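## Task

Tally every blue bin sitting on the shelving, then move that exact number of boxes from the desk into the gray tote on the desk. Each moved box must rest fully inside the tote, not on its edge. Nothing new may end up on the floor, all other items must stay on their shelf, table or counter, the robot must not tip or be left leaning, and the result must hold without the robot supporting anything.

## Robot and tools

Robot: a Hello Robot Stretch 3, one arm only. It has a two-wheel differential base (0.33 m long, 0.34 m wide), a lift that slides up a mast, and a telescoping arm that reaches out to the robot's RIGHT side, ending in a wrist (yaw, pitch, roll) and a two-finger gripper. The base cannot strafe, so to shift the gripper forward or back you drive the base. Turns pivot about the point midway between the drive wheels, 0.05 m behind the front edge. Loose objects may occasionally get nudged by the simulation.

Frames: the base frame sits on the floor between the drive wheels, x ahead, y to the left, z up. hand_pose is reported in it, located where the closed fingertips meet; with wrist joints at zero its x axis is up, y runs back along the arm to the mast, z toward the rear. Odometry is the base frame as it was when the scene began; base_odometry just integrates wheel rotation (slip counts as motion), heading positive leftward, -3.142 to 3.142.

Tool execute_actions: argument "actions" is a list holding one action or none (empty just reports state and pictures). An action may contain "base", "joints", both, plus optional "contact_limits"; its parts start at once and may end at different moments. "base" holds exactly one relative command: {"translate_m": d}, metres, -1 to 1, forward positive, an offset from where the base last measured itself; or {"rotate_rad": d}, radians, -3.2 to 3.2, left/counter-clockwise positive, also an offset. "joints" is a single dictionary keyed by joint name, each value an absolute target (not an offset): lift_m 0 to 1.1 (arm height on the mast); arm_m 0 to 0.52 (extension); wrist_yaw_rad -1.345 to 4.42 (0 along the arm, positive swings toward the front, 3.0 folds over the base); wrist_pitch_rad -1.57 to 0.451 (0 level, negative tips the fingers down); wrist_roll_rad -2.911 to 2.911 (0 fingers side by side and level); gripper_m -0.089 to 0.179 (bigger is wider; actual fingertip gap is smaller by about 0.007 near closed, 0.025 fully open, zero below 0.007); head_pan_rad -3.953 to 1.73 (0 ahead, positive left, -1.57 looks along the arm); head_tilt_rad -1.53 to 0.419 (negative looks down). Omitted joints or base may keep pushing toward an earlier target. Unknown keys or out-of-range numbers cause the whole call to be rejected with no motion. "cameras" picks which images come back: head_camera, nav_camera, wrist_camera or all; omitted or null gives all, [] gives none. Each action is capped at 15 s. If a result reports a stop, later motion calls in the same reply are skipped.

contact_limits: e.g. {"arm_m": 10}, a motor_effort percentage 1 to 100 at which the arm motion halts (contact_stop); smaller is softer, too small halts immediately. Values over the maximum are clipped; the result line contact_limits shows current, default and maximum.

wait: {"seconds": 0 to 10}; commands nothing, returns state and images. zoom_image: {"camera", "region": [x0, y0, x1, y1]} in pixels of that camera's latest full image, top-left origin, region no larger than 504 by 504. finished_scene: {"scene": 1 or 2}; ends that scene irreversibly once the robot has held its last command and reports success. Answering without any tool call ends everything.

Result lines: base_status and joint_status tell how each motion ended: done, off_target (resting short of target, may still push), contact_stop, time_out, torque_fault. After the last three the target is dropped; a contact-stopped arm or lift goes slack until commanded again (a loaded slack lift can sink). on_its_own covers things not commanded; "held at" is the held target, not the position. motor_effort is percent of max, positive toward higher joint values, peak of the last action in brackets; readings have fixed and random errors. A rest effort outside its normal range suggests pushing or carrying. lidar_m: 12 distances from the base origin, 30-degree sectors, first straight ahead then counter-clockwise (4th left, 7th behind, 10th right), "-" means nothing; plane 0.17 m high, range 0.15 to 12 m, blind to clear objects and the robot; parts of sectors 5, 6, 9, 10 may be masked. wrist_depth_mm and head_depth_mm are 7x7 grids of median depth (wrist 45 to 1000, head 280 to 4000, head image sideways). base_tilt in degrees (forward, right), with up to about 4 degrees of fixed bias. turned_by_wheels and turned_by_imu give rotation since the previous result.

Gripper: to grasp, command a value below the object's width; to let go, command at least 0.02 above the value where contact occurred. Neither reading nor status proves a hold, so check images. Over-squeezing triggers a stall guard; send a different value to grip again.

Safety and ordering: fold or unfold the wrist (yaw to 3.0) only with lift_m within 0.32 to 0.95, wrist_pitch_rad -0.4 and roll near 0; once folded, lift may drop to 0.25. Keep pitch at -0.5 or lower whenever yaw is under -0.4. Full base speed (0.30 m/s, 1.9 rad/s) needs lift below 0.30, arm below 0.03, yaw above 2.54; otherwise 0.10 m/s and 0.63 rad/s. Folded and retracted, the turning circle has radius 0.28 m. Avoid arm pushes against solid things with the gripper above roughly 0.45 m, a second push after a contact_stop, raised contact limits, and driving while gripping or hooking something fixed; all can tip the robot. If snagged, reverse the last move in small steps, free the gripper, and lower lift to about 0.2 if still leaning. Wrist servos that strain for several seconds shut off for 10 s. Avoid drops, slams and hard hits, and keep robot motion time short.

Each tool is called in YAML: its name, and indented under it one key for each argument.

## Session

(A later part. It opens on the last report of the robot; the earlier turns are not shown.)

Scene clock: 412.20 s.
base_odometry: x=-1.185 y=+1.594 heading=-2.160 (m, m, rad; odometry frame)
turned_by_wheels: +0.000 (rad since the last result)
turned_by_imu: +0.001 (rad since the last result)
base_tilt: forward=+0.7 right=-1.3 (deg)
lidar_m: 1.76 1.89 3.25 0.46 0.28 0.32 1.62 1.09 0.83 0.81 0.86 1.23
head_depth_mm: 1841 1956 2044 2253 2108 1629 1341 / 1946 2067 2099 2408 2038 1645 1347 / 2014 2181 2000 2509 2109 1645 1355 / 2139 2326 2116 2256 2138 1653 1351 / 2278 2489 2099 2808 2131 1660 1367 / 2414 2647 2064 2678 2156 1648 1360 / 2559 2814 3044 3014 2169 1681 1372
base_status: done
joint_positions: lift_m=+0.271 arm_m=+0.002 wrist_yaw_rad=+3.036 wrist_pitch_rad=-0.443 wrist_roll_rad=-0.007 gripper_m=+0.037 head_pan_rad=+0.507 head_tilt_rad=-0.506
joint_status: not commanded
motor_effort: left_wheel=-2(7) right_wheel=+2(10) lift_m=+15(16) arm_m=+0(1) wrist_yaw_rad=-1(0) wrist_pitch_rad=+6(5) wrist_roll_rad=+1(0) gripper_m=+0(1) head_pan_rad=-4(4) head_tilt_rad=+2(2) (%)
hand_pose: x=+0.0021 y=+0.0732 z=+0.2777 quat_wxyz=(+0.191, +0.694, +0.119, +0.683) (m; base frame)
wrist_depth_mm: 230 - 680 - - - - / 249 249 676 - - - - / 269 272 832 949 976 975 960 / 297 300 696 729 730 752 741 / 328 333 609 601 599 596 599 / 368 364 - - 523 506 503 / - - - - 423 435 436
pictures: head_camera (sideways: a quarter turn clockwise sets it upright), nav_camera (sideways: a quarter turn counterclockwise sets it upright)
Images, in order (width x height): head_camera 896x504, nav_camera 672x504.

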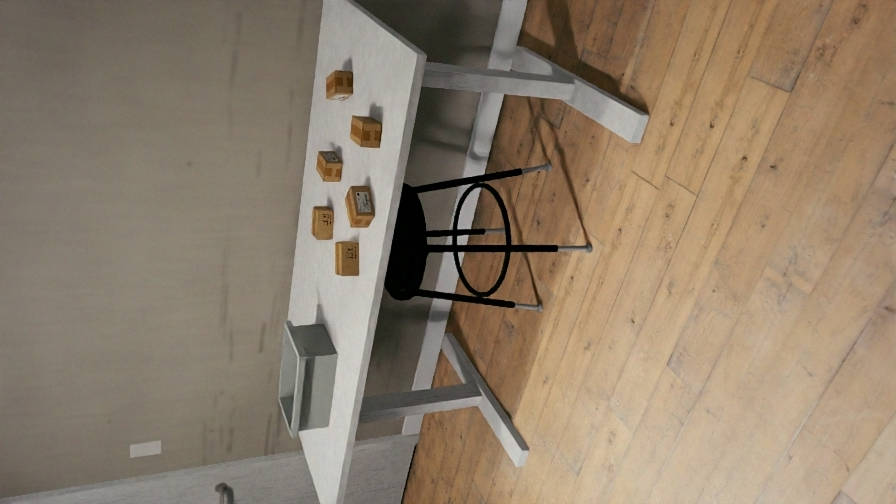

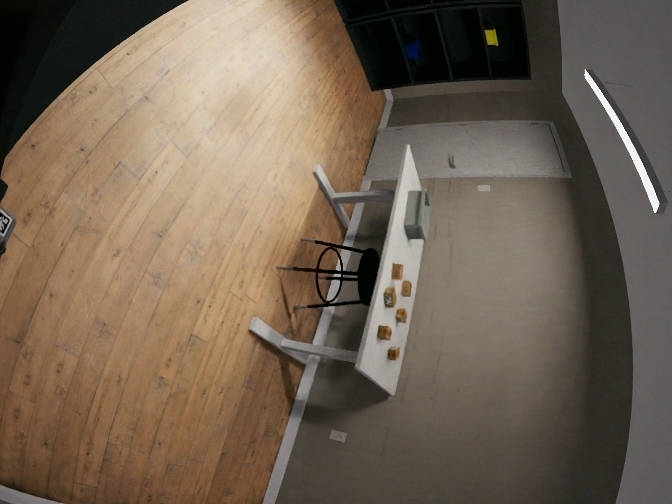

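execute_actions:
  actions:
    - {"base": {"rotate_rad": 0.655}, "joints": {"head_pan_rad": -0.35, "head_tilt_rad": -0.62}}
  cameras: []

execute_actions:
  actions:
    - {"base": {"translate_m": 1.0}}
  cameras: ["head_camera", "nav_camera"]

Scene clock: 430.00 s.
base_odometry: x=-1.185 y=+1.594 heading=-1.505 (m, m, rad; odometry frame)
turned_by_wheels: +0.655 (rad since the last result)
turned_by_imu: +0.642 (rad since the last result)
base_tilt: forward=+0.6 right=-1.3 (deg)
lidar_m: 1.70 3.56 0.33 0.26 0.38 1.61 0.98 0.82 0.81 0.90 1.46 1.76
head_depth_mm: 1760 1927 2137 2299 1853 1500 1260 / 1821 1999 2211 2341 1844 1499 1262 / 1894 2025 1875 2230 1869 1500 1261 / 1949 2110 1764 2446 1857 1506 1268 / 2029 2196 1868 2356 1866 1513 1270 / 2054 2269 1819 2262 1868 1521 1275 / 2158 2351 2731 2501 1885 1513 1280
base_status: done
joint_positions: lift_m=+0.271 arm_m=+0.002 wrist_yaw_rad=+3.036 wrist_pitch_rad=-0.443 wrist_roll_rad=-0.007 gripper_m=+0.037 head_pan_rad=-0.343 head_tilt_rad=-0.612
joint_status: all done
motor_effort: left_wheel=-2(10) right_wheel=+3(10) lift_m=+16(15) arm_m=-1(1) wrist_yaw_rad=+0(0) wrist_pitch_rad=+5(6) wrist_roll_rad=+0(0) gripper_m=+0(0) head_pan_rad=-4(48) head_tilt_rad=-2(10) (%)
hand_pose: x=+0.0021 y=+0.0732 z=+0.2777 quat_wxyz=(+0.191, +0.694, +0.119, +0.683) (m; base frame)
wrist_depth_mm: - - 337 290 389 819 - / - - 364 317 446 - - / 915 901 401 351 509 918 986 / 722 697 440 381 609 736 756 / 585 583 487 422 599 594 604 / 499 516 - - 523 509 506 / - - - - 424 431 435
pictures: none
No camera images: the call's "cameras" was empty. Leave "cameras" out to get every camera's image.

Scene clock: 435.03 s.
base_odometry: x=-1.119 y=+0.596 heading=-1.505 (m, m, rad; odometry frame)
turned_by_wheels: +0.000 (rad since the last result)
turned_by_imu: +0.002 (rad since the last result)
base_tilt: forward=+0.7 right=-1.2 (deg)
lidar_m: 0.96 2.49 2.05 1.09 0.90 0.90 1.77 1.48 1.47 1.64 0.96 0.73
head_depth_mm: 1135 1240 1342 1054 813 1456 1252 / 1173 1286 1366 1057 813 1506 1265 / 1216 1327 1424 1072 846 1464 1269 / 1252 1374 1461 1071 876 1469 1247 / 1296 1432 1520 1078 916 1439 1265 / 1334 1481 1562 1084 1703 1527 1280 / 1384 1550 1574 1032 1715 1524 1277
base_status: done
joint_positions: lift_m=+0.271 arm_m=+0.002 wrist_yaw_rad=+3.036 wrist_pitch_rad=-0.443 wrist_roll_rad=-0.007 gripper_m=+0.037 head_pan_rad=-0.343 head_tilt_rad=-0.613
joint_status: not commanded
motor_effort: left_wheel=-2(7) right_wheel=+3(9) lift_m=+15(15) arm_m=-1(1) wrist_yaw_rad=-1(0) wrist_pitch_rad=+6(6) wrist_roll_rad=+1(1) gripper_m=-1(0) head_pan_rad=-4(4) head_tilt_rad=-3(3) (%)
hand_pose: x=+0.0021 y=+0.0732 z=+0.2777 quat_wxyz=(+0.191, +0.694, +0.119, +0.683) (m; base frame)
wrist_depth_mm: 706 - - - - - - / 741 827 - - - - - / 782 858 939 945 959 960 983 / 724 714 738 731 744 750 742 / 576 591 616 594 598 603 604 / 490 513 - - 516 513 504 / - - - - 421 435 436
pictures: head_camera (sideways: a quarter turn clockwise sets it upright), nav_camera (sideways: a quarter turn counterclockwise sets it upright)
Images, in order (width x height): head_camera 896x504, nav_camera 672x504.

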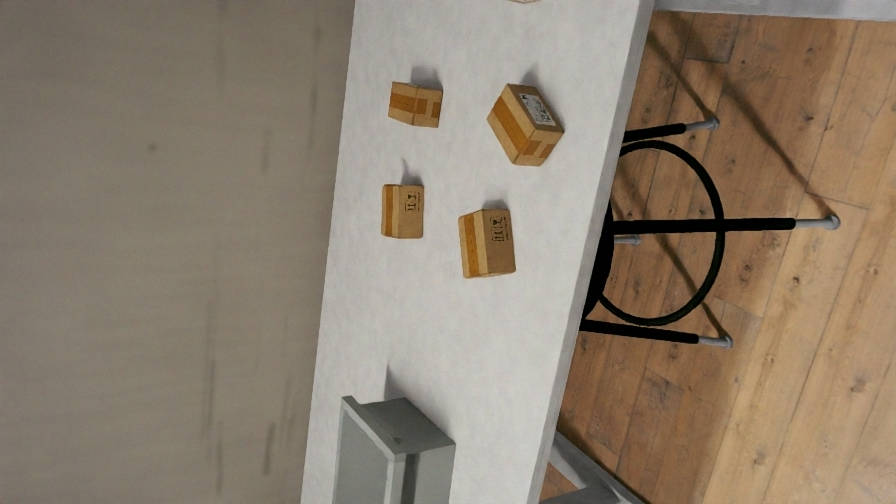

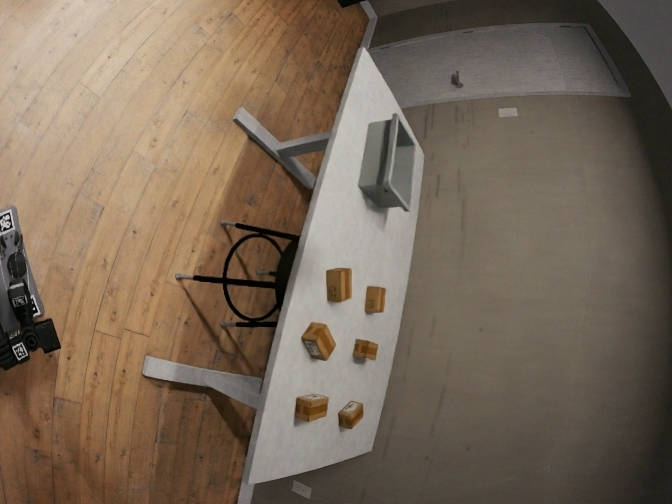

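execute_actions:
  actions:
    - {"base": {"translate_m": 0.56}, "joints": {"lift_m": 0.925, "wrist_pitch_rad": -0.4, "head_pan_rad": -1.15, "head_tilt_rad": -0.85}}
  cameras: ["head_camera", "nav_camera"]

Scene clock: 525.90 s.
base_odometry: x=-1.082 y=+0.037 heading=-1.505 (m, m, rad; odometry frame)
turned_by_wheels: +0.000 (rad since the last result)
turned_by_imu: -0.001 (rad since the last result)
base_tilt: forward=+0.7 right=-1.3 (deg)
lidar_m: 0.84 1.74 2.49 1.59 1.32 1.32 1.47 1.84 1.84 0.75 0.31 0.42
head_depth_mm: 1104 1305 966 767 690 - - / 1045 1203 885 788 - - 1193 / 996 1123 974 786 693 550 1129 / 948 1083 974 771 663 572 959 / 902 1023 980 793 664 562 512 / 862 973 984 748 667 576 506 / 824 924 985 777 669 577 506
base_status: done
joint_positions: lift_m=+0.924 arm_m=+0.002 wrist_yaw_rad=+3.036 wrist_pitch_rad=-0.421 wrist_roll_rad=-0.007 gripper_m=+0.037 head_pan_rad=-1.143 head_tilt_rad=-0.840
joint_status: all done
motor_effort: left_wheel=-2(10) right_wheel=+2(9) lift_m=+38(40) arm_m=-1(1) wrist_yaw_rad=-1(0) wrist_pitch_rad=+8(10) wrist_roll_rad=+1(1) gripper_m=+0(0) head_pan_rad=-4(46) head_tilt_rad=-3(17) (%)
hand_pose: x=+0.0024 y=+0.0761 z=+0.9365 quat_wxyz=(+0.184, +0.696, +0.112, +0.685) (m; base frame)
wrist_depth_mm: - - - - - - - / - - - - - - - / - - - - - - - / - - - - - - - / - - - - - - - / - - - - - - - / - - - - - - -
pictures: head_camera (sideways: a quarter turn clockwise sets it upright), nav_camera (sideways: a quarter turn counterclockwise sets it upright)
Images, in order (width x height): head_camera 896x504, nav_camera 672x504.

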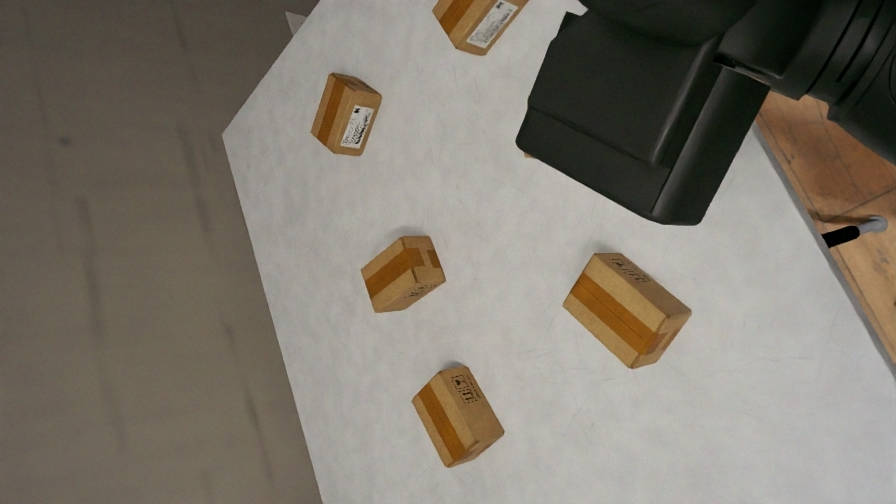

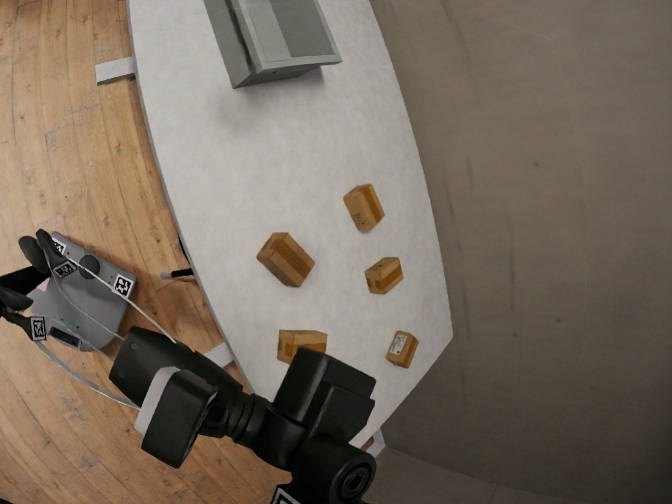

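execute_actions:
  actions:
    - {"base": {"rotate_rad": 0.607}, "joints": {"arm_m": 0.226, "wrist_yaw_rad": 0.0, "wrist_pitch_rad": -1.57, "wrist_roll_rad": 0.87, "gripper_m": 0.125, "head_pan_rad": -0.62, "head_tilt_rad": -0.8}}

Scene clock: 627.13 s.
base_odometry: x=-1.082 y=+0.037 heading=-0.898 (m, m, rad; odometry frame)
turned_by_wheels: +0.607 (rad since the last result)
turned_by_imu: +0.596 (rad since the last result)
base_tilt: forward=+0.6 right=-1.3 (deg)
lidar_m: 1.99 2.49 1.51 1.32 1.32 1.54 1.84 1.84 0.75 0.31 0.42 0.84
head_depth_mm: 872 966 1026 818 679 578 506 / 928 1039 1030 796 678 581 507 / 992 1118 1028 735 665 583 519 / 1064 1213 1041 795 653 584 1127 / 1149 1317 1039 824 681 597 1165 / 1261 1468 1044 733 685 1251 1170 / 1352 1591 1778 828 703 1345 1169
base_status: done
joint_positions: lift_m=+0.924 arm_m=+0.226 wrist_yaw_rad=+0.003 wrist_pitch_rad=-1.555 wrist_roll_rad=+0.866 gripper_m=+0.125 head_pan_rad=-0.627 head_tilt_rad=-0.804
joint_status: all done
joint sent to its limit — the command would take wrist_pitch_rad past its lower limit, so that joint was sent only as far as its limit.
motor_effort: left_wheel=-2(7) right_wheel=+3(7) lift_m=+38(38) arm_m=+3(6) wrist_yaw_rad=-3(2) wrist_pitch_rad=-3(7) wrist_roll_rad=+3(4) gripper_m=+0(84) head_pan_rad=+3(35) head_tilt_rad=+1(5) (%)
hand_pose: x=-0.0217 y=-0.3503 z=+0.8066 quat_wxyz=(+0.247, +0.243, -0.668, -0.658) (m; base frame)
wrist_depth_mm: 240 238 237 235 233 186 228 / 243 243 241 239 237 200 235 / 250 247 246 244 241 239 239 / 255 253 249 199 246 245 952 / 259 257 254 202 250 249 969 / 265 261 258 206 256 991 952 / 268 269 265 263 260 - -
pictures: head_camera (sideways: a quarter turn clockwise sets it upright), nav_camera (sideways: a quarter turn counterclockwise sets it upright), wrist_camera
Images, in order (width x height): head_camera 896x504, nav_camera 672x504, wrist_camera 644x364.

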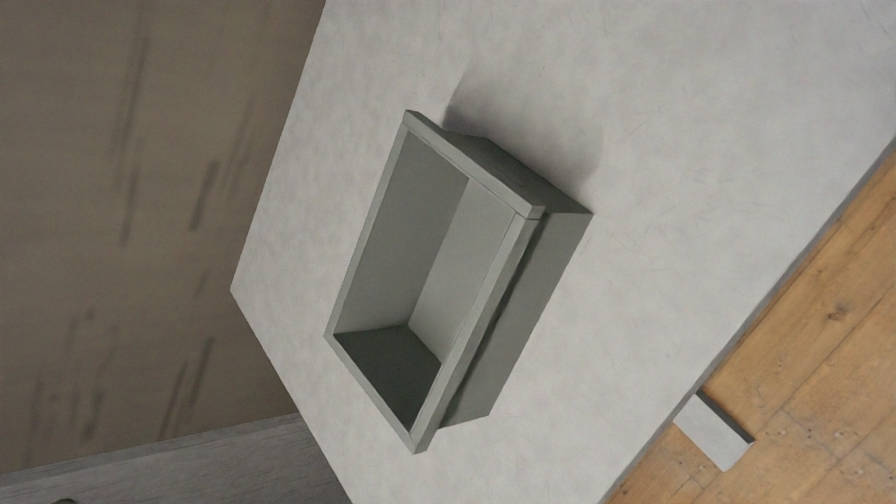

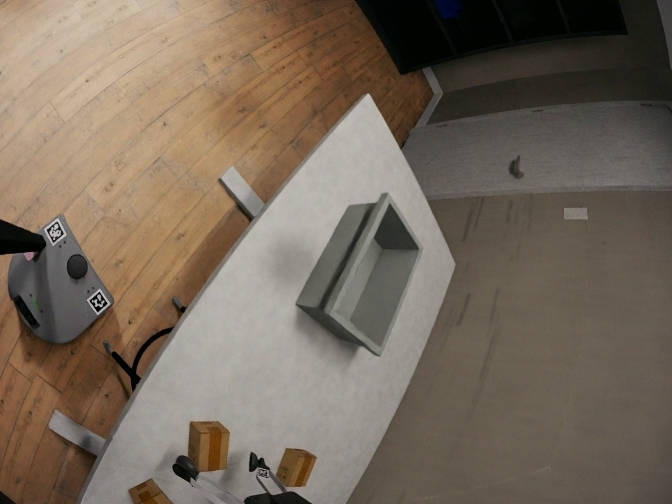

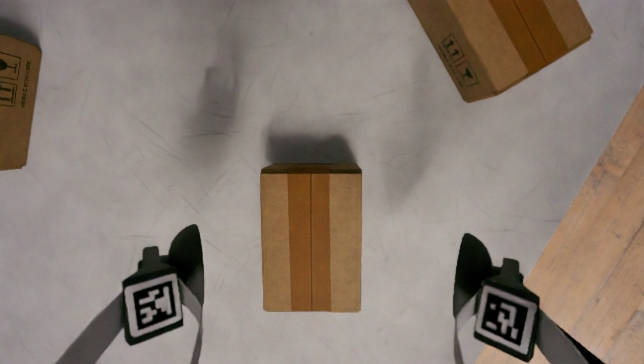

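execute_actions:
  actions:
    - {"base": {"translate_m": 0.011}, "joints": {"lift_m": 0.861, "arm_m": 0.2315, "wrist_roll_rad": 0.84}}
  cameras: ["wrist_camera"]

execute_actions:
  actions:
    - {"joints": {"gripper_m": 0.022}}
  cameras: ["wrist_camera", "head_camera"]

Scene clock: 663.40 s.
base_odometry: x=-1.076 y=+0.028 heading=-0.898 (m, m, rad; odometry frame)
turned_by_wheels: +0.000 (rad since the last result)
turned_by_imu: -0.001 (rad since the last result)
base_tilt: forward=+0.8 right=-1.2 (deg)
lidar_m: 1.98 2.48 1.51 1.32 1.32 1.55 1.85 1.85 0.32 0.32 0.41 0.83
head_depth_mm: 873 964 1014 814 679 581 508 / 925 1033 1027 773 680 581 507 / 989 1116 1031 741 651 583 518 / 1064 1211 1037 792 652 584 1104 / 1149 1317 1034 818 683 598 1164 / 1253 1460 1048 733 686 1258 1168 / 1355 1592 1766 829 689 1320 1168
base_status: done
joint_positions: lift_m=+0.862 arm_m=+0.231 wrist_yaw_rad=+0.003 wrist_pitch_rad=-1.556 wrist_roll_rad=+0.845 gripper_m=+0.125 head_pan_rad=-0.627 head_tilt_rad=-0.803
joint_status: all done
motor_effort: left_wheel=-2(4) right_wheel=+3(7) lift_m=+15(33) arm_m=+3(3) wrist_yaw_rad=-3(2) wrist_pitch_rad=-3(3) wrist_roll_rad=-3(3) gripper_m=+0(0) head_pan_rad=+3(4) head_tilt_rad=+1(1) (%)
hand_pose: x=-0.0217 y=-0.3557 z=+0.7437 quat_wxyz=(+0.254, +0.250, -0.665, -0.656) (m; base frame)
wrist_depth_mm: 179 178 177 176 174 172 126 / 182 181 180 178 177 176 175 / 185 185 183 182 181 180 178 / 189 187 186 136 182 182 181 / 192 191 189 137 186 185 185 / 196 195 193 140 189 188 187 / 201 200 196 143 193 194 920
pictures: wrist_camera
Images, in order (width x height): wrist_camera 644x364.

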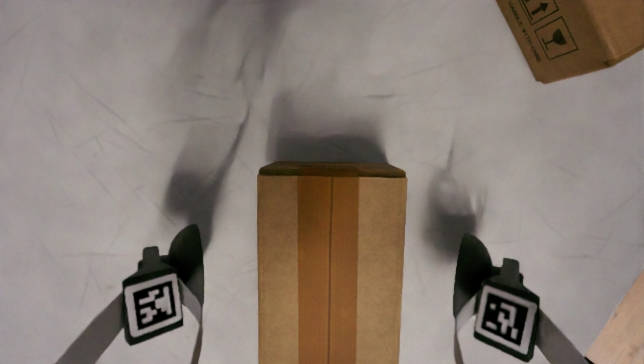

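Scene clock: 664.90 s.
base_odometry: x=-1.076 y=+0.028 heading=-0.898 (m, m, rad; odometry frame)
turned_by_wheels: +0.000 (rad since the last result)
turned_by_imu: +0.000 (rad since the last result)
base_tilt: forward=+0.8 right=-1.3 (deg)
lidar_m: 1.97 2.48 1.52 1.32 1.33 1.55 1.85 1.85 0.32 0.32 0.41 0.83
head_depth_mm: 870 964 1016 817 680 581 507 / 927 1038 1032 773 679 582 508 / 984 1118 1033 739 652 583 518 / 1059 1208 1032 792 651 585 1102 / 1152 1316 1041 816 684 597 1166 / 1246 1455 1039 732 687 1256 1165 / 1351 1580 1783 826 690 1314 1172
base_status: not commanded
joint_positions: lift_m=+0.862 arm_m=+0.231 wrist_yaw_rad=+0.003 wrist_pitch_rad=-1.556 wrist_roll_rad=+0.845 gripper_m=+0.023 head_pan_rad=-0.627 head_tilt_rad=-0.803
joint_status: all done
motor_effort: left_wheel=-2(2) right_wheel=+2(3) lift_m=+16(15) arm_m=+2(4) wrist_yaw_rad=-2(3) wrist_pitch_rad=-3(3) wrist_roll_rad=-3(3) gripper_m=-15(92) head_pan_rad=+3(4) head_tilt_rad=+1(1) (%)
hand_pose: x=-0.0217 y=-0.3556 z=+0.7437 quat_wxyz=(+0.254, +0.250, -0.665, -0.656) (m; base frame)
wrist_depth_mm: 179 178 176 175 174 172 126 / 181 181 180 178 177 176 175 / 185 184 183 181 180 179 178 / 189 188 186 132 182 182 181 / 192 191 189 134 185 186 184 / 195 195 137 136 135 189 188 / 200 199 197 139 166 191 930
pictures: head_camera (sideways: a quarter turn clockwise sets it upright), wrist_camera
Images, in order (width x height): head_camera 896x504, wrist_camera 644x364.

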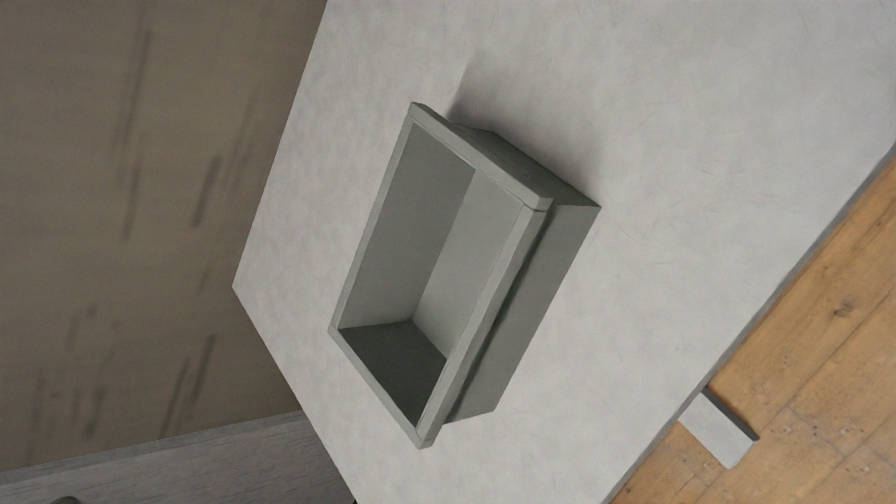

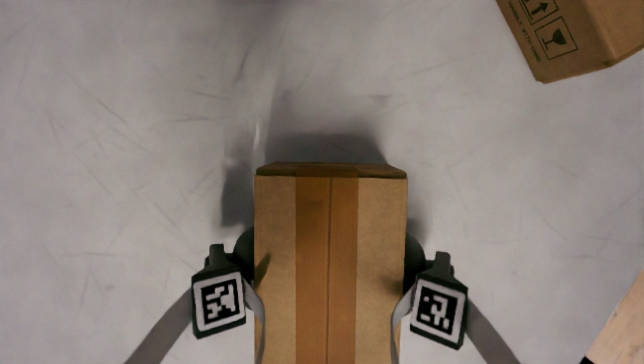

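execute_actions:
  actions:
    - {"base": {"translate_m": 0.025}, "joints": {"lift_m": 0.95, "head_pan_rad": -0.68}}
  cameras: ["wrist_camera", "head_camera"]

zoom_image:
  camera: "head_camera"
  region: [300, 90, 620, 490]

Scene clock: 688.57 s.
base_odometry: x=-1.060 y=+0.009 heading=-0.898 (m, m, rad; odometry frame)
turned_by_wheels: +0.000 (rad since the last result)
turned_by_imu: -0.002 (rad since the last result)
base_tilt: forward=+0.6 right=-1.3 (deg)
lidar_m: 1.96 2.46 1.53 1.33 1.33 1.55 1.87 1.87 0.32 0.62 0.40 0.81
head_depth_mm: 850 940 994 814 680 581 507 / 901 1001 1032 793 680 582 508 / 953 1078 1035 721 649 582 509 / 1018 1160 1037 773 638 584 539 / 1094 1242 1040 796 667 586 1144 / 1175 1371 1044 714 685 612 1166 / 1274 1489 1640 807 688 1278 1171
base_status: done
joint_positions: lift_m=+0.949 arm_m=+0.231 wrist_yaw_rad=+0.003 wrist_pitch_rad=-1.556 wrist_roll_rad=+0.845 gripper_m=+0.023 head_pan_rad=-0.673 head_tilt_rad=-0.803
joint_status: all done
motor_effort: left_wheel=-2(4) right_wheel=+2(7) lift_m=+38(41) arm_m=+2(3) wrist_yaw_rad=-2(2) wrist_pitch_rad=-3(2) wrist_roll_rad=-3(3) gripper_m=-15(14) head_pan_rad=-3(12) head_tilt_rad=+1(0) (%)
hand_pose: x=-0.0217 y=-0.3556 z=+0.8316 quat_wxyz=(+0.254, +0.250, -0.665, -0.656) (m; base frame)
wrist_depth_mm: 224 262 260 258 256 213 251 / 235 267 265 264 262 260 258 / 270 271 271 269 267 263 264 / 280 277 276 132 271 270 982 / 284 282 278 133 273 274 973 / 291 286 137 136 135 282 - / 295 292 292 139 212 - -
pictures: head_camera (sideways: a quarter turn clockwise sets it upright), wrist_camera
Images, in order (width x height): head_camera 896x504, wrist_camera 644x364.

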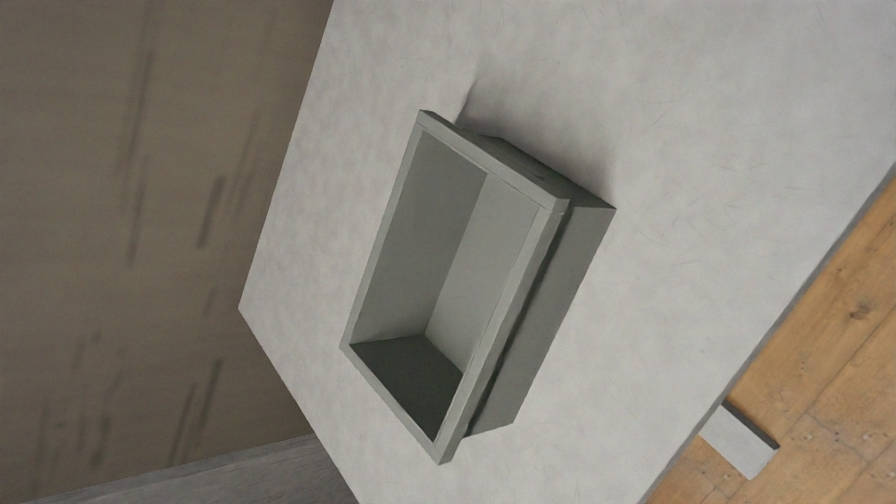

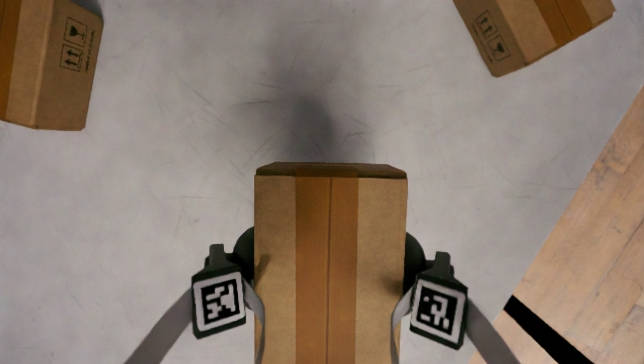

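Region (300, 90, 620, 490) of head_camera's 896x504 image, scaled by 1.260, with more detail than that image has; it fills the left 403 columns of this view, and the rest is white.

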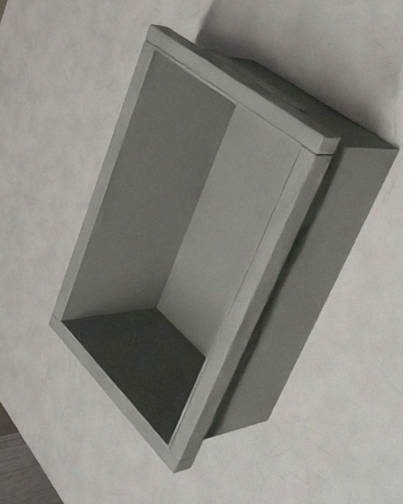

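execute_actions:
  actions:
    - {"base": {"rotate_rad": 0.913}, "joints": {"lift_m": 0.998, "arm_m": 0.402, "wrist_roll_rad": -1.02, "head_pan_rad": -1.5}}

Scene clock: 737.67 s.
base_odometry: x=-1.060 y=+0.009 heading=+0.015 (m, m, rad; odometry frame)
turned_by_wheels: +0.913 (rad since the last result)
turned_by_imu: +0.897 (rad since the last result)
base_tilt: forward=+0.7 right=-1.3 (deg)
lidar_m: 1.66 1.34 1.33 1.45 1.89 1.87 0.77 0.32 0.40 0.81 1.59 2.46
head_depth_mm: - 986 1021 815 680 579 507 / - 1056 1024 707 665 581 509 / - - 993 749 636 582 518 / 1109 1214 1036 795 652 584 1127 / 1203 1384 1038 737 688 599 1167 / 1321 1523 1039 783 688 1276 1174 / 1427 1703 2067 831 723 1343 1171
base_status: done
joint_positions: lift_m=+0.997 arm_m=+0.402 wrist_yaw_rad=+0.001 wrist_pitch_rad=-1.557 wrist_roll_rad=-1.015 gripper_m=+0.023 head_pan_rad=-1.493 head_tilt_rad=-0.803
joint_status: all done
motor_effort: left_wheel=-1(7) right_wheel=+2(8) lift_m=+38(40) arm_m=+4(3) wrist_yaw_rad=-1(3) wrist_pitch_rad=-2(2) wrist_roll_rad=-3(4) gripper_m=-15(14) head_pan_rad=-4(47) head_tilt_rad=+1(0) (%)
hand_pose: x=-0.0215 y=-0.5262 z=+0.8796 quat_wxyz=(+0.685, +0.675, -0.195, -0.193) (m; base frame)
wrist_depth_mm: - 305 265 300 298 206 299 / - 310 271 306 303 221 305 / - 318 277 311 309 219 311 / - 324 224 132 262 314 314 / - 329 207 133 232 320 323 / - 336 137 136 136 328 329 / - 343 216 139 182 332 337
pictures: head_camera (sideways: a quarter turn clockwise sets it upright), nav_camera (sideways: a quarter turn counterclockwise sets it upright), wrist_camera
Images, in order (width x height): head_camera 896x504, nav_camera 672x504, wrist_camera 644x364.

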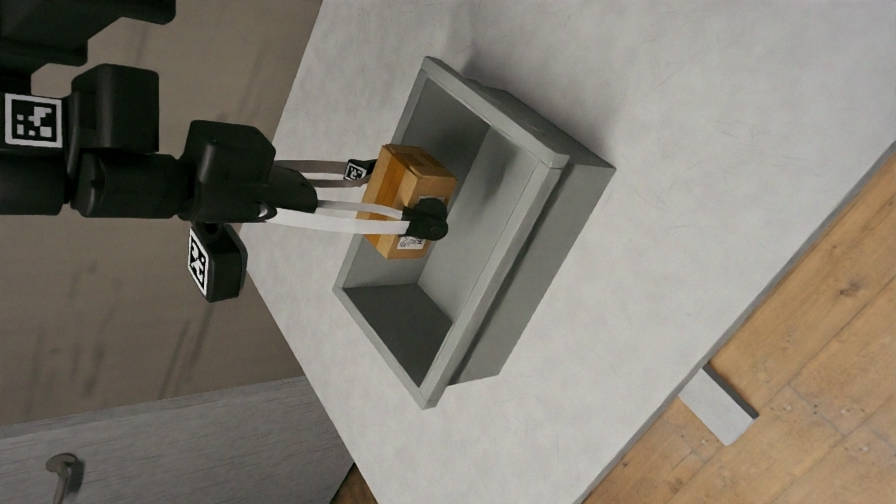

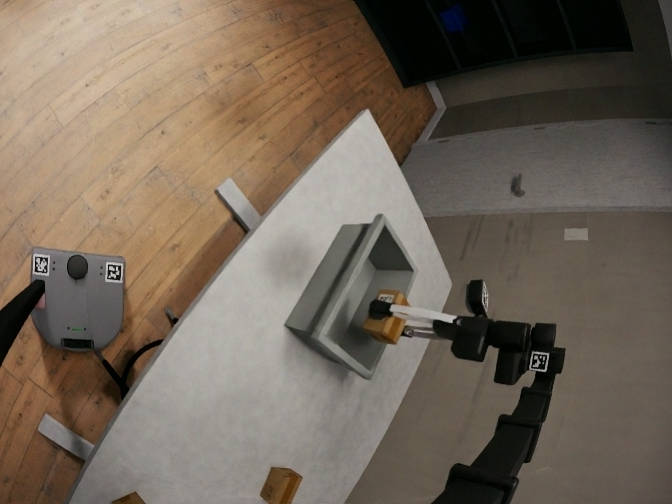

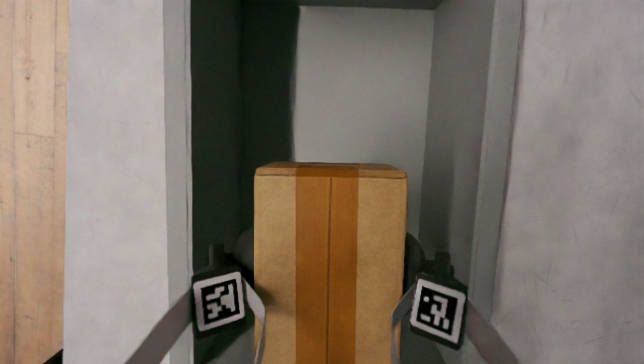

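execute_actions:
  actions:
    - {"base": {"rotate_rad": -0.021}, "joints": {"lift_m": 0.864, "arm_m": 0.398, "head_pan_rad": -2.55, "head_tilt_rad": -0.85}}
  cameras: ["wrist_camera", "head_camera"]

Scene clock: 758.47 s.
base_odometry: x=-1.060 y=+0.009 heading=-0.006 (m, m, rad; odometry frame)
turned_by_wheels: -0.021 (rad since the last result)
turned_by_imu: -0.022 (rad since the last result)
base_tilt: forward=+0.7 right=-1.3 (deg)
lidar_m: 1.69 1.35 1.33 1.44 1.90 1.88 0.77 0.32 0.40 0.81 0.83 2.46
head_depth_mm: 1020 1159 966 786 616 581 - / 977 1117 972 787 648 594 - / 941 1078 975 783 665 - - / 903 1037 981 792 681 - 1105 / 873 989 981 750 698 - 512 / 840 947 982 773 714 - 505 / 810 911 984 798 - 565 506
base_status: done
joint_positions: lift_m=+0.865 arm_m=+0.398 wrist_yaw_rad=+0.001 wrist_pitch_rad=-1.557 wrist_roll_rad=-1.015 gripper_m=+0.023 head_pan_rad=-2.543 head_tilt_rad=-0.839
joint_status: all done
motor_effort: left_wheel=+0(4) right_wheel=+1(4) lift_m=+16(35) arm_m=-3(7) wrist_yaw_rad=+0(1) wrist_pitch_rad=-2(2) wrist_roll_rad=-3(3) gripper_m=-15(14) head_pan_rad=-4(48) head_tilt_rad=-3(7) (%)
hand_pose: x=-0.0215 y=-0.5229 z=+0.7467 quat_wxyz=(+0.685, +0.675, -0.195, -0.193) (m; base frame)
wrist_depth_mm: 110 148 175 174 173 164 107 / 111 149 178 177 176 163 106 / 112 150 181 180 179 162 106 / 112 150 185 132 183 161 106 / 112 151 188 134 186 160 105 / 113 152 137 136 135 159 105 / 113 143 196 139 167 147 105
pictures: head_camera (sideways: a quarter turn clockwise sets it upright), wrist_camera
Images, in order (width x height): head_camera 896x504, wrist_camera 644x364.

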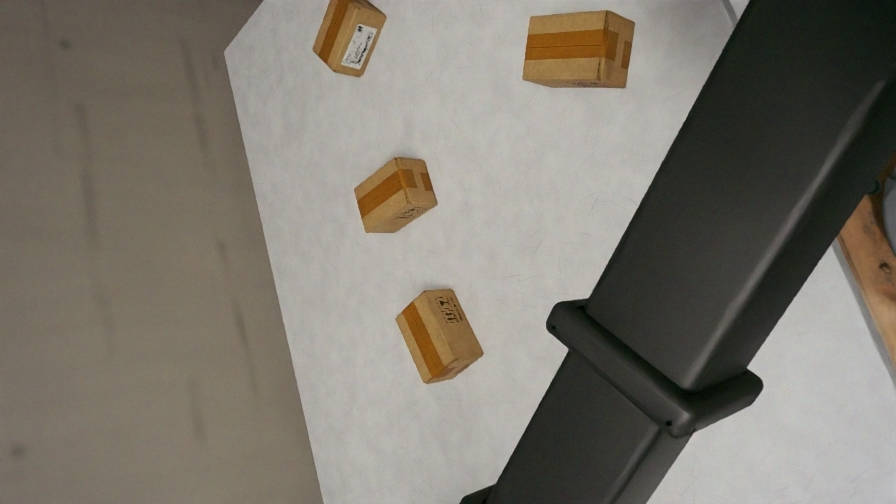

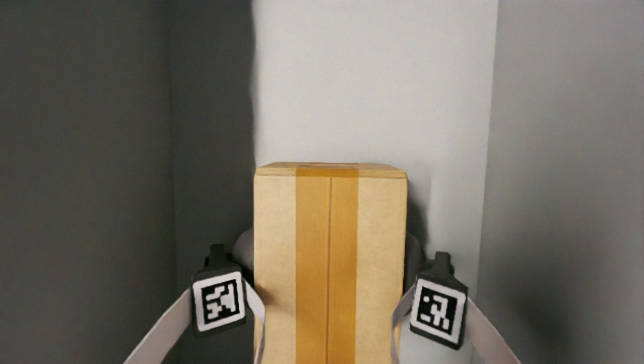

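zoom_image:
  camera: "head_camera"
  region: [330, 140, 510, 400]

zoom_image:
  camera: "head_camera"
  region: [500, 0, 668, 110]

execute_actions:
  actions:
    - {"joints": {"gripper_m": 0.095}}
  cameras: ["wrist_camera"]

execute_actions:
  actions:
    - {"joints": {"lift_m": 0.985}}
  cameras: ["wrist_camera"]

Region (330, 140, 510, 400) of head_camera's 896x504 image, scaled by 1.938, with more detail than that image has; it fills the left 349 columns of this view, and the rest is white.

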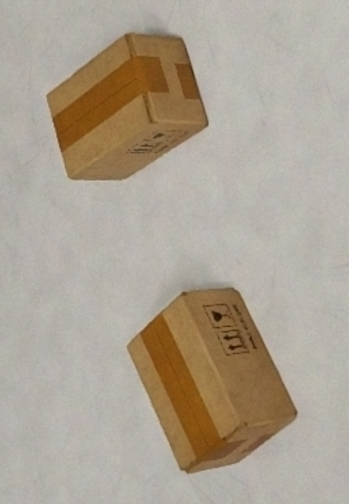

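Region (500, 0, 668, 110) of head_camera's 896x504 image, scaled by 3.000, with more detail than that image has; it fills the top 330 rows of this view, and the rest is white.

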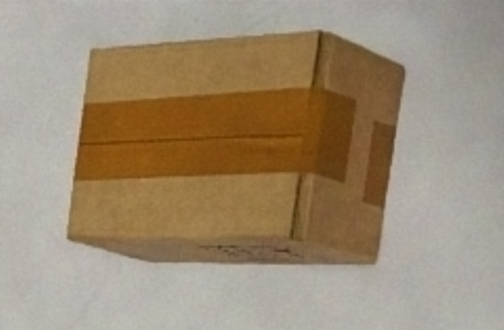

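Scene clock: 775.03 s.
base_odometry: x=-1.060 y=+0.009 heading=-0.006 (m, m, rad; odometry frame)
turned_by_wheels: +0.000 (rad since the last result)
turned_by_imu: -0.001 (rad since the last result)
base_tilt: forward=+0.7 right=-1.2 (deg)
lidar_m: 1.69 1.35 1.33 1.43 1.89 1.87 0.77 0.32 0.40 0.81 0.83 2.46
head_depth_mm: 1021 1168 963 786 615 581 - / 977 1125 973 786 647 594 - / 939 1075 973 781 661 - - / 906 1030 977 790 679 - 1102 / 870 988 981 754 695 - 512 / 842 947 986 777 719 - 504 / 813 911 988 799 - 565 506
base_status: not commanded
joint_positions: lift_m=+0.865 arm_m=+0.398 wrist_yaw_rad=+0.001 wrist_pitch_rad=-1.557 wrist_roll_rad=-1.015 gripper_m=+0.095 head_pan_rad=-2.543 head_tilt_rad=-0.839
joint_status: all done
motor_effort: left_wheel=+0(0) right_wheel=+1(1) lift_m=+16(15) arm_m=-3(3) wrist_yaw_rad=-1(0) wrist_pitch_rad=-2(2) wrist_roll_rad=-3(3) gripper_m=+0(84) head_pan_rad=-5(4) head_tilt_rad=-4(4) (%)
hand_pose: x=-0.0215 y=-0.5229 z=+0.7467 quat_wxyz=(+0.685, +0.675, -0.195, -0.193) (m; base frame)
wrist_depth_mm: 111 148 176 174 173 163 107 / 111 149 178 177 177 162 106 / 111 151 181 181 180 162 106 / 112 151 184 135 182 161 106 / 112 151 188 137 137 160 106 / 113 142 192 139 139 148 105 / 113 148 196 142 194 143 105
pictures: wrist_camera
Images, in order (width x height): wrist_camera 644x364.

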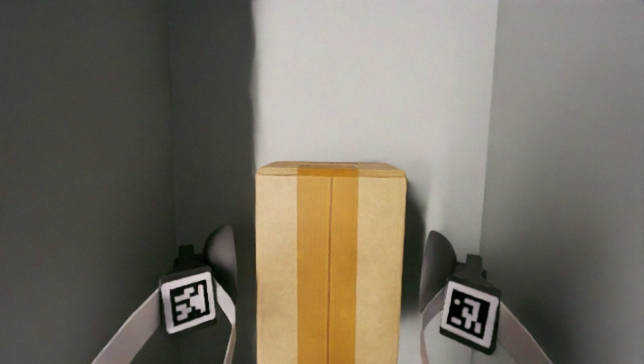

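Scene clock: 776.97 s.
base_odometry: x=-1.060 y=+0.009 heading=-0.006 (m, m, rad; odometry frame)
turned_by_wheels: +0.000 (rad since the last result)
turned_by_imu: -0.001 (rad since the last result)
base_tilt: forward=+0.7 right=-1.3 (deg)
lidar_m: 1.69 1.34 1.33 1.44 1.89 1.87 0.77 0.32 0.40 0.81 0.83 2.45
head_depth_mm: 1027 1163 965 - - - 1144 / 978 1117 1004 - - 548 1129 / 938 1080 1027 - - 560 1099 / 901 1035 1050 - - 572 530 / 871 984 - - 621 574 513 / 840 931 - - 646 574 505 / 811 912 - - 652 578 506
base_status: not commanded
joint_positions: lift_m=+0.984 arm_m=+0.398 wrist_yaw_rad=+0.001 wrist_pitch_rad=-1.557 wrist_roll_rad=-1.015 gripper_m=+0.095 head_pan_rad=-2.543 head_tilt_rad=-0.839
joint_status: all done
motor_effort: left_wheel=+0(0) right_wheel=+1(0) lift_m=+38(37) arm_m=-4(3) wrist_yaw_rad=-2(1) wrist_pitch_rad=-2(2) wrist_roll_rad=-3(3) gripper_m=+0(1) head_pan_rad=-5(4) head_tilt_rad=-3(3) (%)
hand_pose: x=-0.0215 y=-0.5229 z=+0.8666 quat_wxyz=(+0.685, +0.675, -0.195, -0.193) (m; base frame)
wrist_depth_mm: 970 291 284 288 286 192 288 / - 297 287 293 292 191 292 / - 303 289 298 297 209 295 / - 309 294 254 301 207 303 / - 317 308 260 309 206 308 / - 324 316 309 314 316 313 / - 329 237 245 246 322 320
pictures: wrist_camera
Images, in order (width x height): wrist_camera 644x364.

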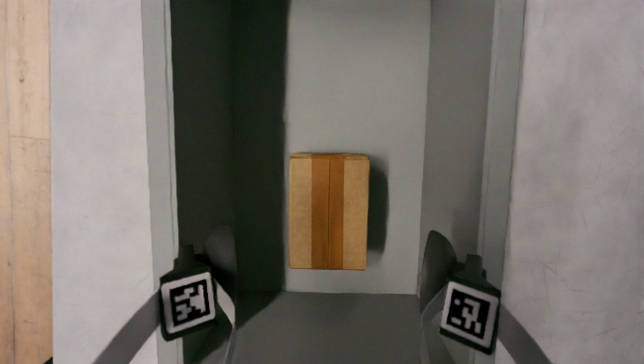

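execute_actions:
  actions:
    - {"base": {"rotate_rad": -0.782}, "joints": {"lift_m": 0.99, "arm_m": 0.465, "wrist_roll_rad": -1.965, "gripper_m": 0.125, "head_pan_rad": -1.6, "head_tilt_rad": -0.8}}
  cameras: ["wrist_camera", "head_camera"]

Scene clock: 899.17 s.
base_odometry: x=-1.060 y=+0.009 heading=-0.788 (m, m, rad; odometry frame)
turned_by_wheels: -0.782 (rad since the last result)
turned_by_imu: -0.771 (rad since the last result)
base_tilt: forward=+0.6 right=-1.3 (deg)
lidar_m: 2.49 2.20 1.45 1.33 1.35 2.03 1.87 1.61 0.32 0.66 0.40 0.81
head_depth_mm: - - 982 818 677 581 536 / - 1037 1029 774 679 583 528 / 886 984 1029 819 682 583 518 / - - 1015 756 683 584 511 / 831 911 1005 824 684 584 510 / 812 908 1005 828 686 585 512 / 798 893 980 830 687 588 513
base_status: done
joint_positions: lift_m=+0.989 arm_m=+0.465 wrist_yaw_rad=+0.001 wrist_pitch_rad=-1.557 wrist_roll_rad=-1.960 gripper_m=+0.125 head_pan_rad=-1.607 head_tilt_rad=-0.803
joint_status: all done
motor_effort: left_wheel=+1(7) right_wheel=-1(7) lift_m=+38(39) arm_m=+3(9) wrist_yaw_rad=-1(1) wrist_pitch_rad=-2(2) wrist_roll_rad=-3(5) gripper_m=+0(85) head_pan_rad=+3(46) head_tilt_rad=+1(4) (%)
hand_pose: x=-0.0213 y=-0.5892 z=+0.8716 quat_wxyz=(+0.698, +0.689, +0.138, +0.136) (m; base frame)
wrist_depth_mm: 298 300 297 295 291 291 291 / 302 304 302 300 300 298 297 / 310 312 310 307 304 304 302 / 318 314 314 263 311 309 308 / 323 323 320 267 316 314 312 / 331 327 326 322 321 320 321 / 335 337 334 334 329 330 327
pictures: head_camera (sideways: a quarter turn clockwise sets it upright), wrist_camera
Images, in order (width x height): head_camera 896x504, wrist_camera 644x364.

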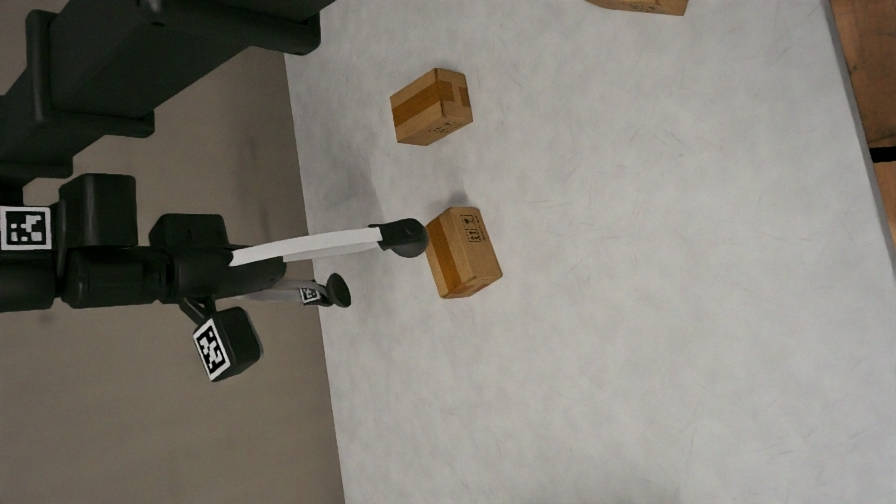

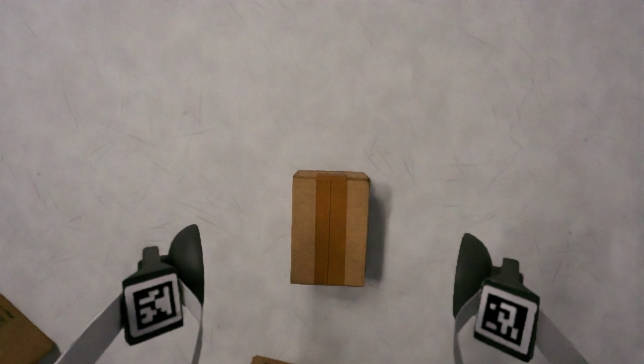

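execute_actions:
  actions:
    - {"base": {"rotate_rad": -0.023}, "joints": {"lift_m": 0.861, "arm_m": 0.4705, "wrist_roll_rad": -1.985}}
  cameras: ["wrist_camera"]

execute_actions:
  actions:
    - {"joints": {"gripper_m": 0.022}}
  cameras: ["wrist_camera"]

Scene clock: 930.33 s.
base_odometry: x=-1.060 y=+0.009 heading=-0.811 (m, m, rad; odometry frame)
turned_by_wheels: -0.023 (rad since the last result)
turned_by_imu: -0.024 (rad since the last result)
base_tilt: forward=+0.7 right=-1.2 (deg)
lidar_m: 2.31 2.27 1.46 1.33 1.34 2.05 1.87 1.66 0.32 0.66 0.40 0.81
head_depth_mm: 919 1053 1021 - - 569 1100 / 896 1011 - 775 664 579 527 / 869 945 997 821 680 582 518 / 852 - - 757 680 586 509 / 833 938 1040 802 684 584 511 / 813 918 1000 828 687 587 511 / 797 896 983 834 688 587 513
base_status: done
joint_positions: lift_m=+0.862 arm_m=+0.470 wrist_yaw_rad=+0.001 wrist_pitch_rad=-1.557 wrist_roll_rad=-1.980 gripper_m=+0.125 head_pan_rad=-1.607 head_tilt_rad=-0.803
joint_status: all done
motor_effort: left_wheel=+1(9) right_wheel=-1(9) lift_m=+15(35) arm_m=+3(3) wrist_yaw_rad=-1(1) wrist_pitch_rad=-2(2) wrist_roll_rad=-3(4) gripper_m=+0(0) head_pan_rad=+3(3) head_tilt_rad=+0(1) (%)
hand_pose: x=-0.0213 y=-0.5946 z=+0.7437 quat_wxyz=(+0.697, +0.688, +0.145, +0.143) (m; base frame)
wrist_depth_mm: 176 176 175 174 173 172 171 / 180 179 178 177 175 175 174 / 183 182 181 181 180 179 178 / 187 186 185 135 182 183 180 / 191 189 188 136 185 185 184 / 195 194 192 139 189 188 188 / 198 199 196 142 194 194 192
pictures: wrist_camera
Images, in order (width x height): wrist_camera 644x364.

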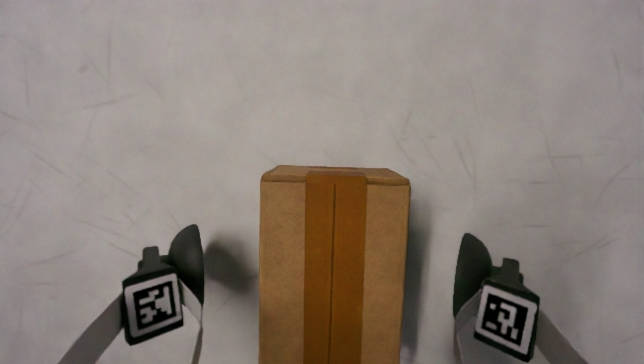

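Scene clock: 931.83 s.
base_odometry: x=-1.060 y=+0.009 heading=-0.811 (m, m, rad; odometry frame)
turned_by_wheels: +0.000 (rad since the last result)
turned_by_imu: +0.000 (rad since the last result)
base_tilt: forward=+0.6 right=-1.2 (deg)
lidar_m: 2.31 2.27 1.46 1.33 1.34 2.05 1.88 1.66 0.32 0.66 0.40 0.81
head_depth_mm: 915 1052 1027 - - 570 1092 / 895 1015 - 775 664 580 527 / 874 949 998 820 682 583 519 / 853 - - 756 683 583 509 / 835 940 1036 830 685 585 511 / 813 917 1005 828 686 586 512 / 796 896 983 829 689 587 513
base_status: not commanded
joint_positions: lift_m=+0.862 arm_m=+0.470 wrist_yaw_rad=+0.001 wrist_pitch_rad=-1.557 wrist_roll_rad=-1.980 gripper_m=+0.023 head_pan_rad=-1.607 head_tilt_rad=-0.803
joint_status: all done
motor_effort: left_wheel=+1(1) right_wheel=-1(1) lift_m=+15(15) arm_m=+3(3) wrist_yaw_rad=-1(1) wrist_pitch_rad=-2(2) wrist_roll_rad=-3(3) gripper_m=-15(93) head_pan_rad=+4(3) head_tilt_rad=+1(1) (%)
hand_pose: x=-0.0213 y=-0.5947 z=+0.7437 quat_wxyz=(+0.697, +0.688, +0.145, +0.143) (m; base frame)
wrist_depth_mm: 175 176 175 174 173 172 171 / 180 179 178 177 176 175 174 / 183 182 181 180 180 179 177 / 186 186 185 132 182 182 180 / 191 190 187 133 184 186 184 / 194 193 136 136 135 190 188 / 198 198 197 138 195 193 192
pictures: wrist_camera
Images, in order (width x height): wrist_camera 644x364.

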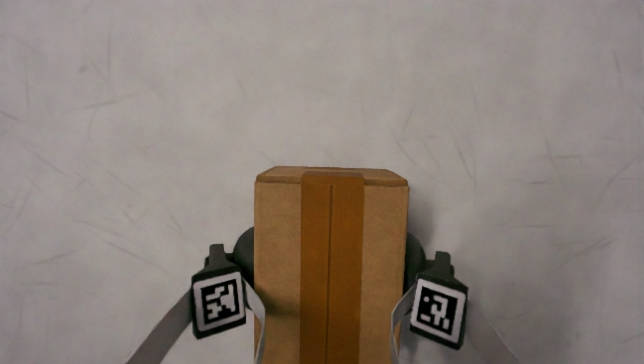

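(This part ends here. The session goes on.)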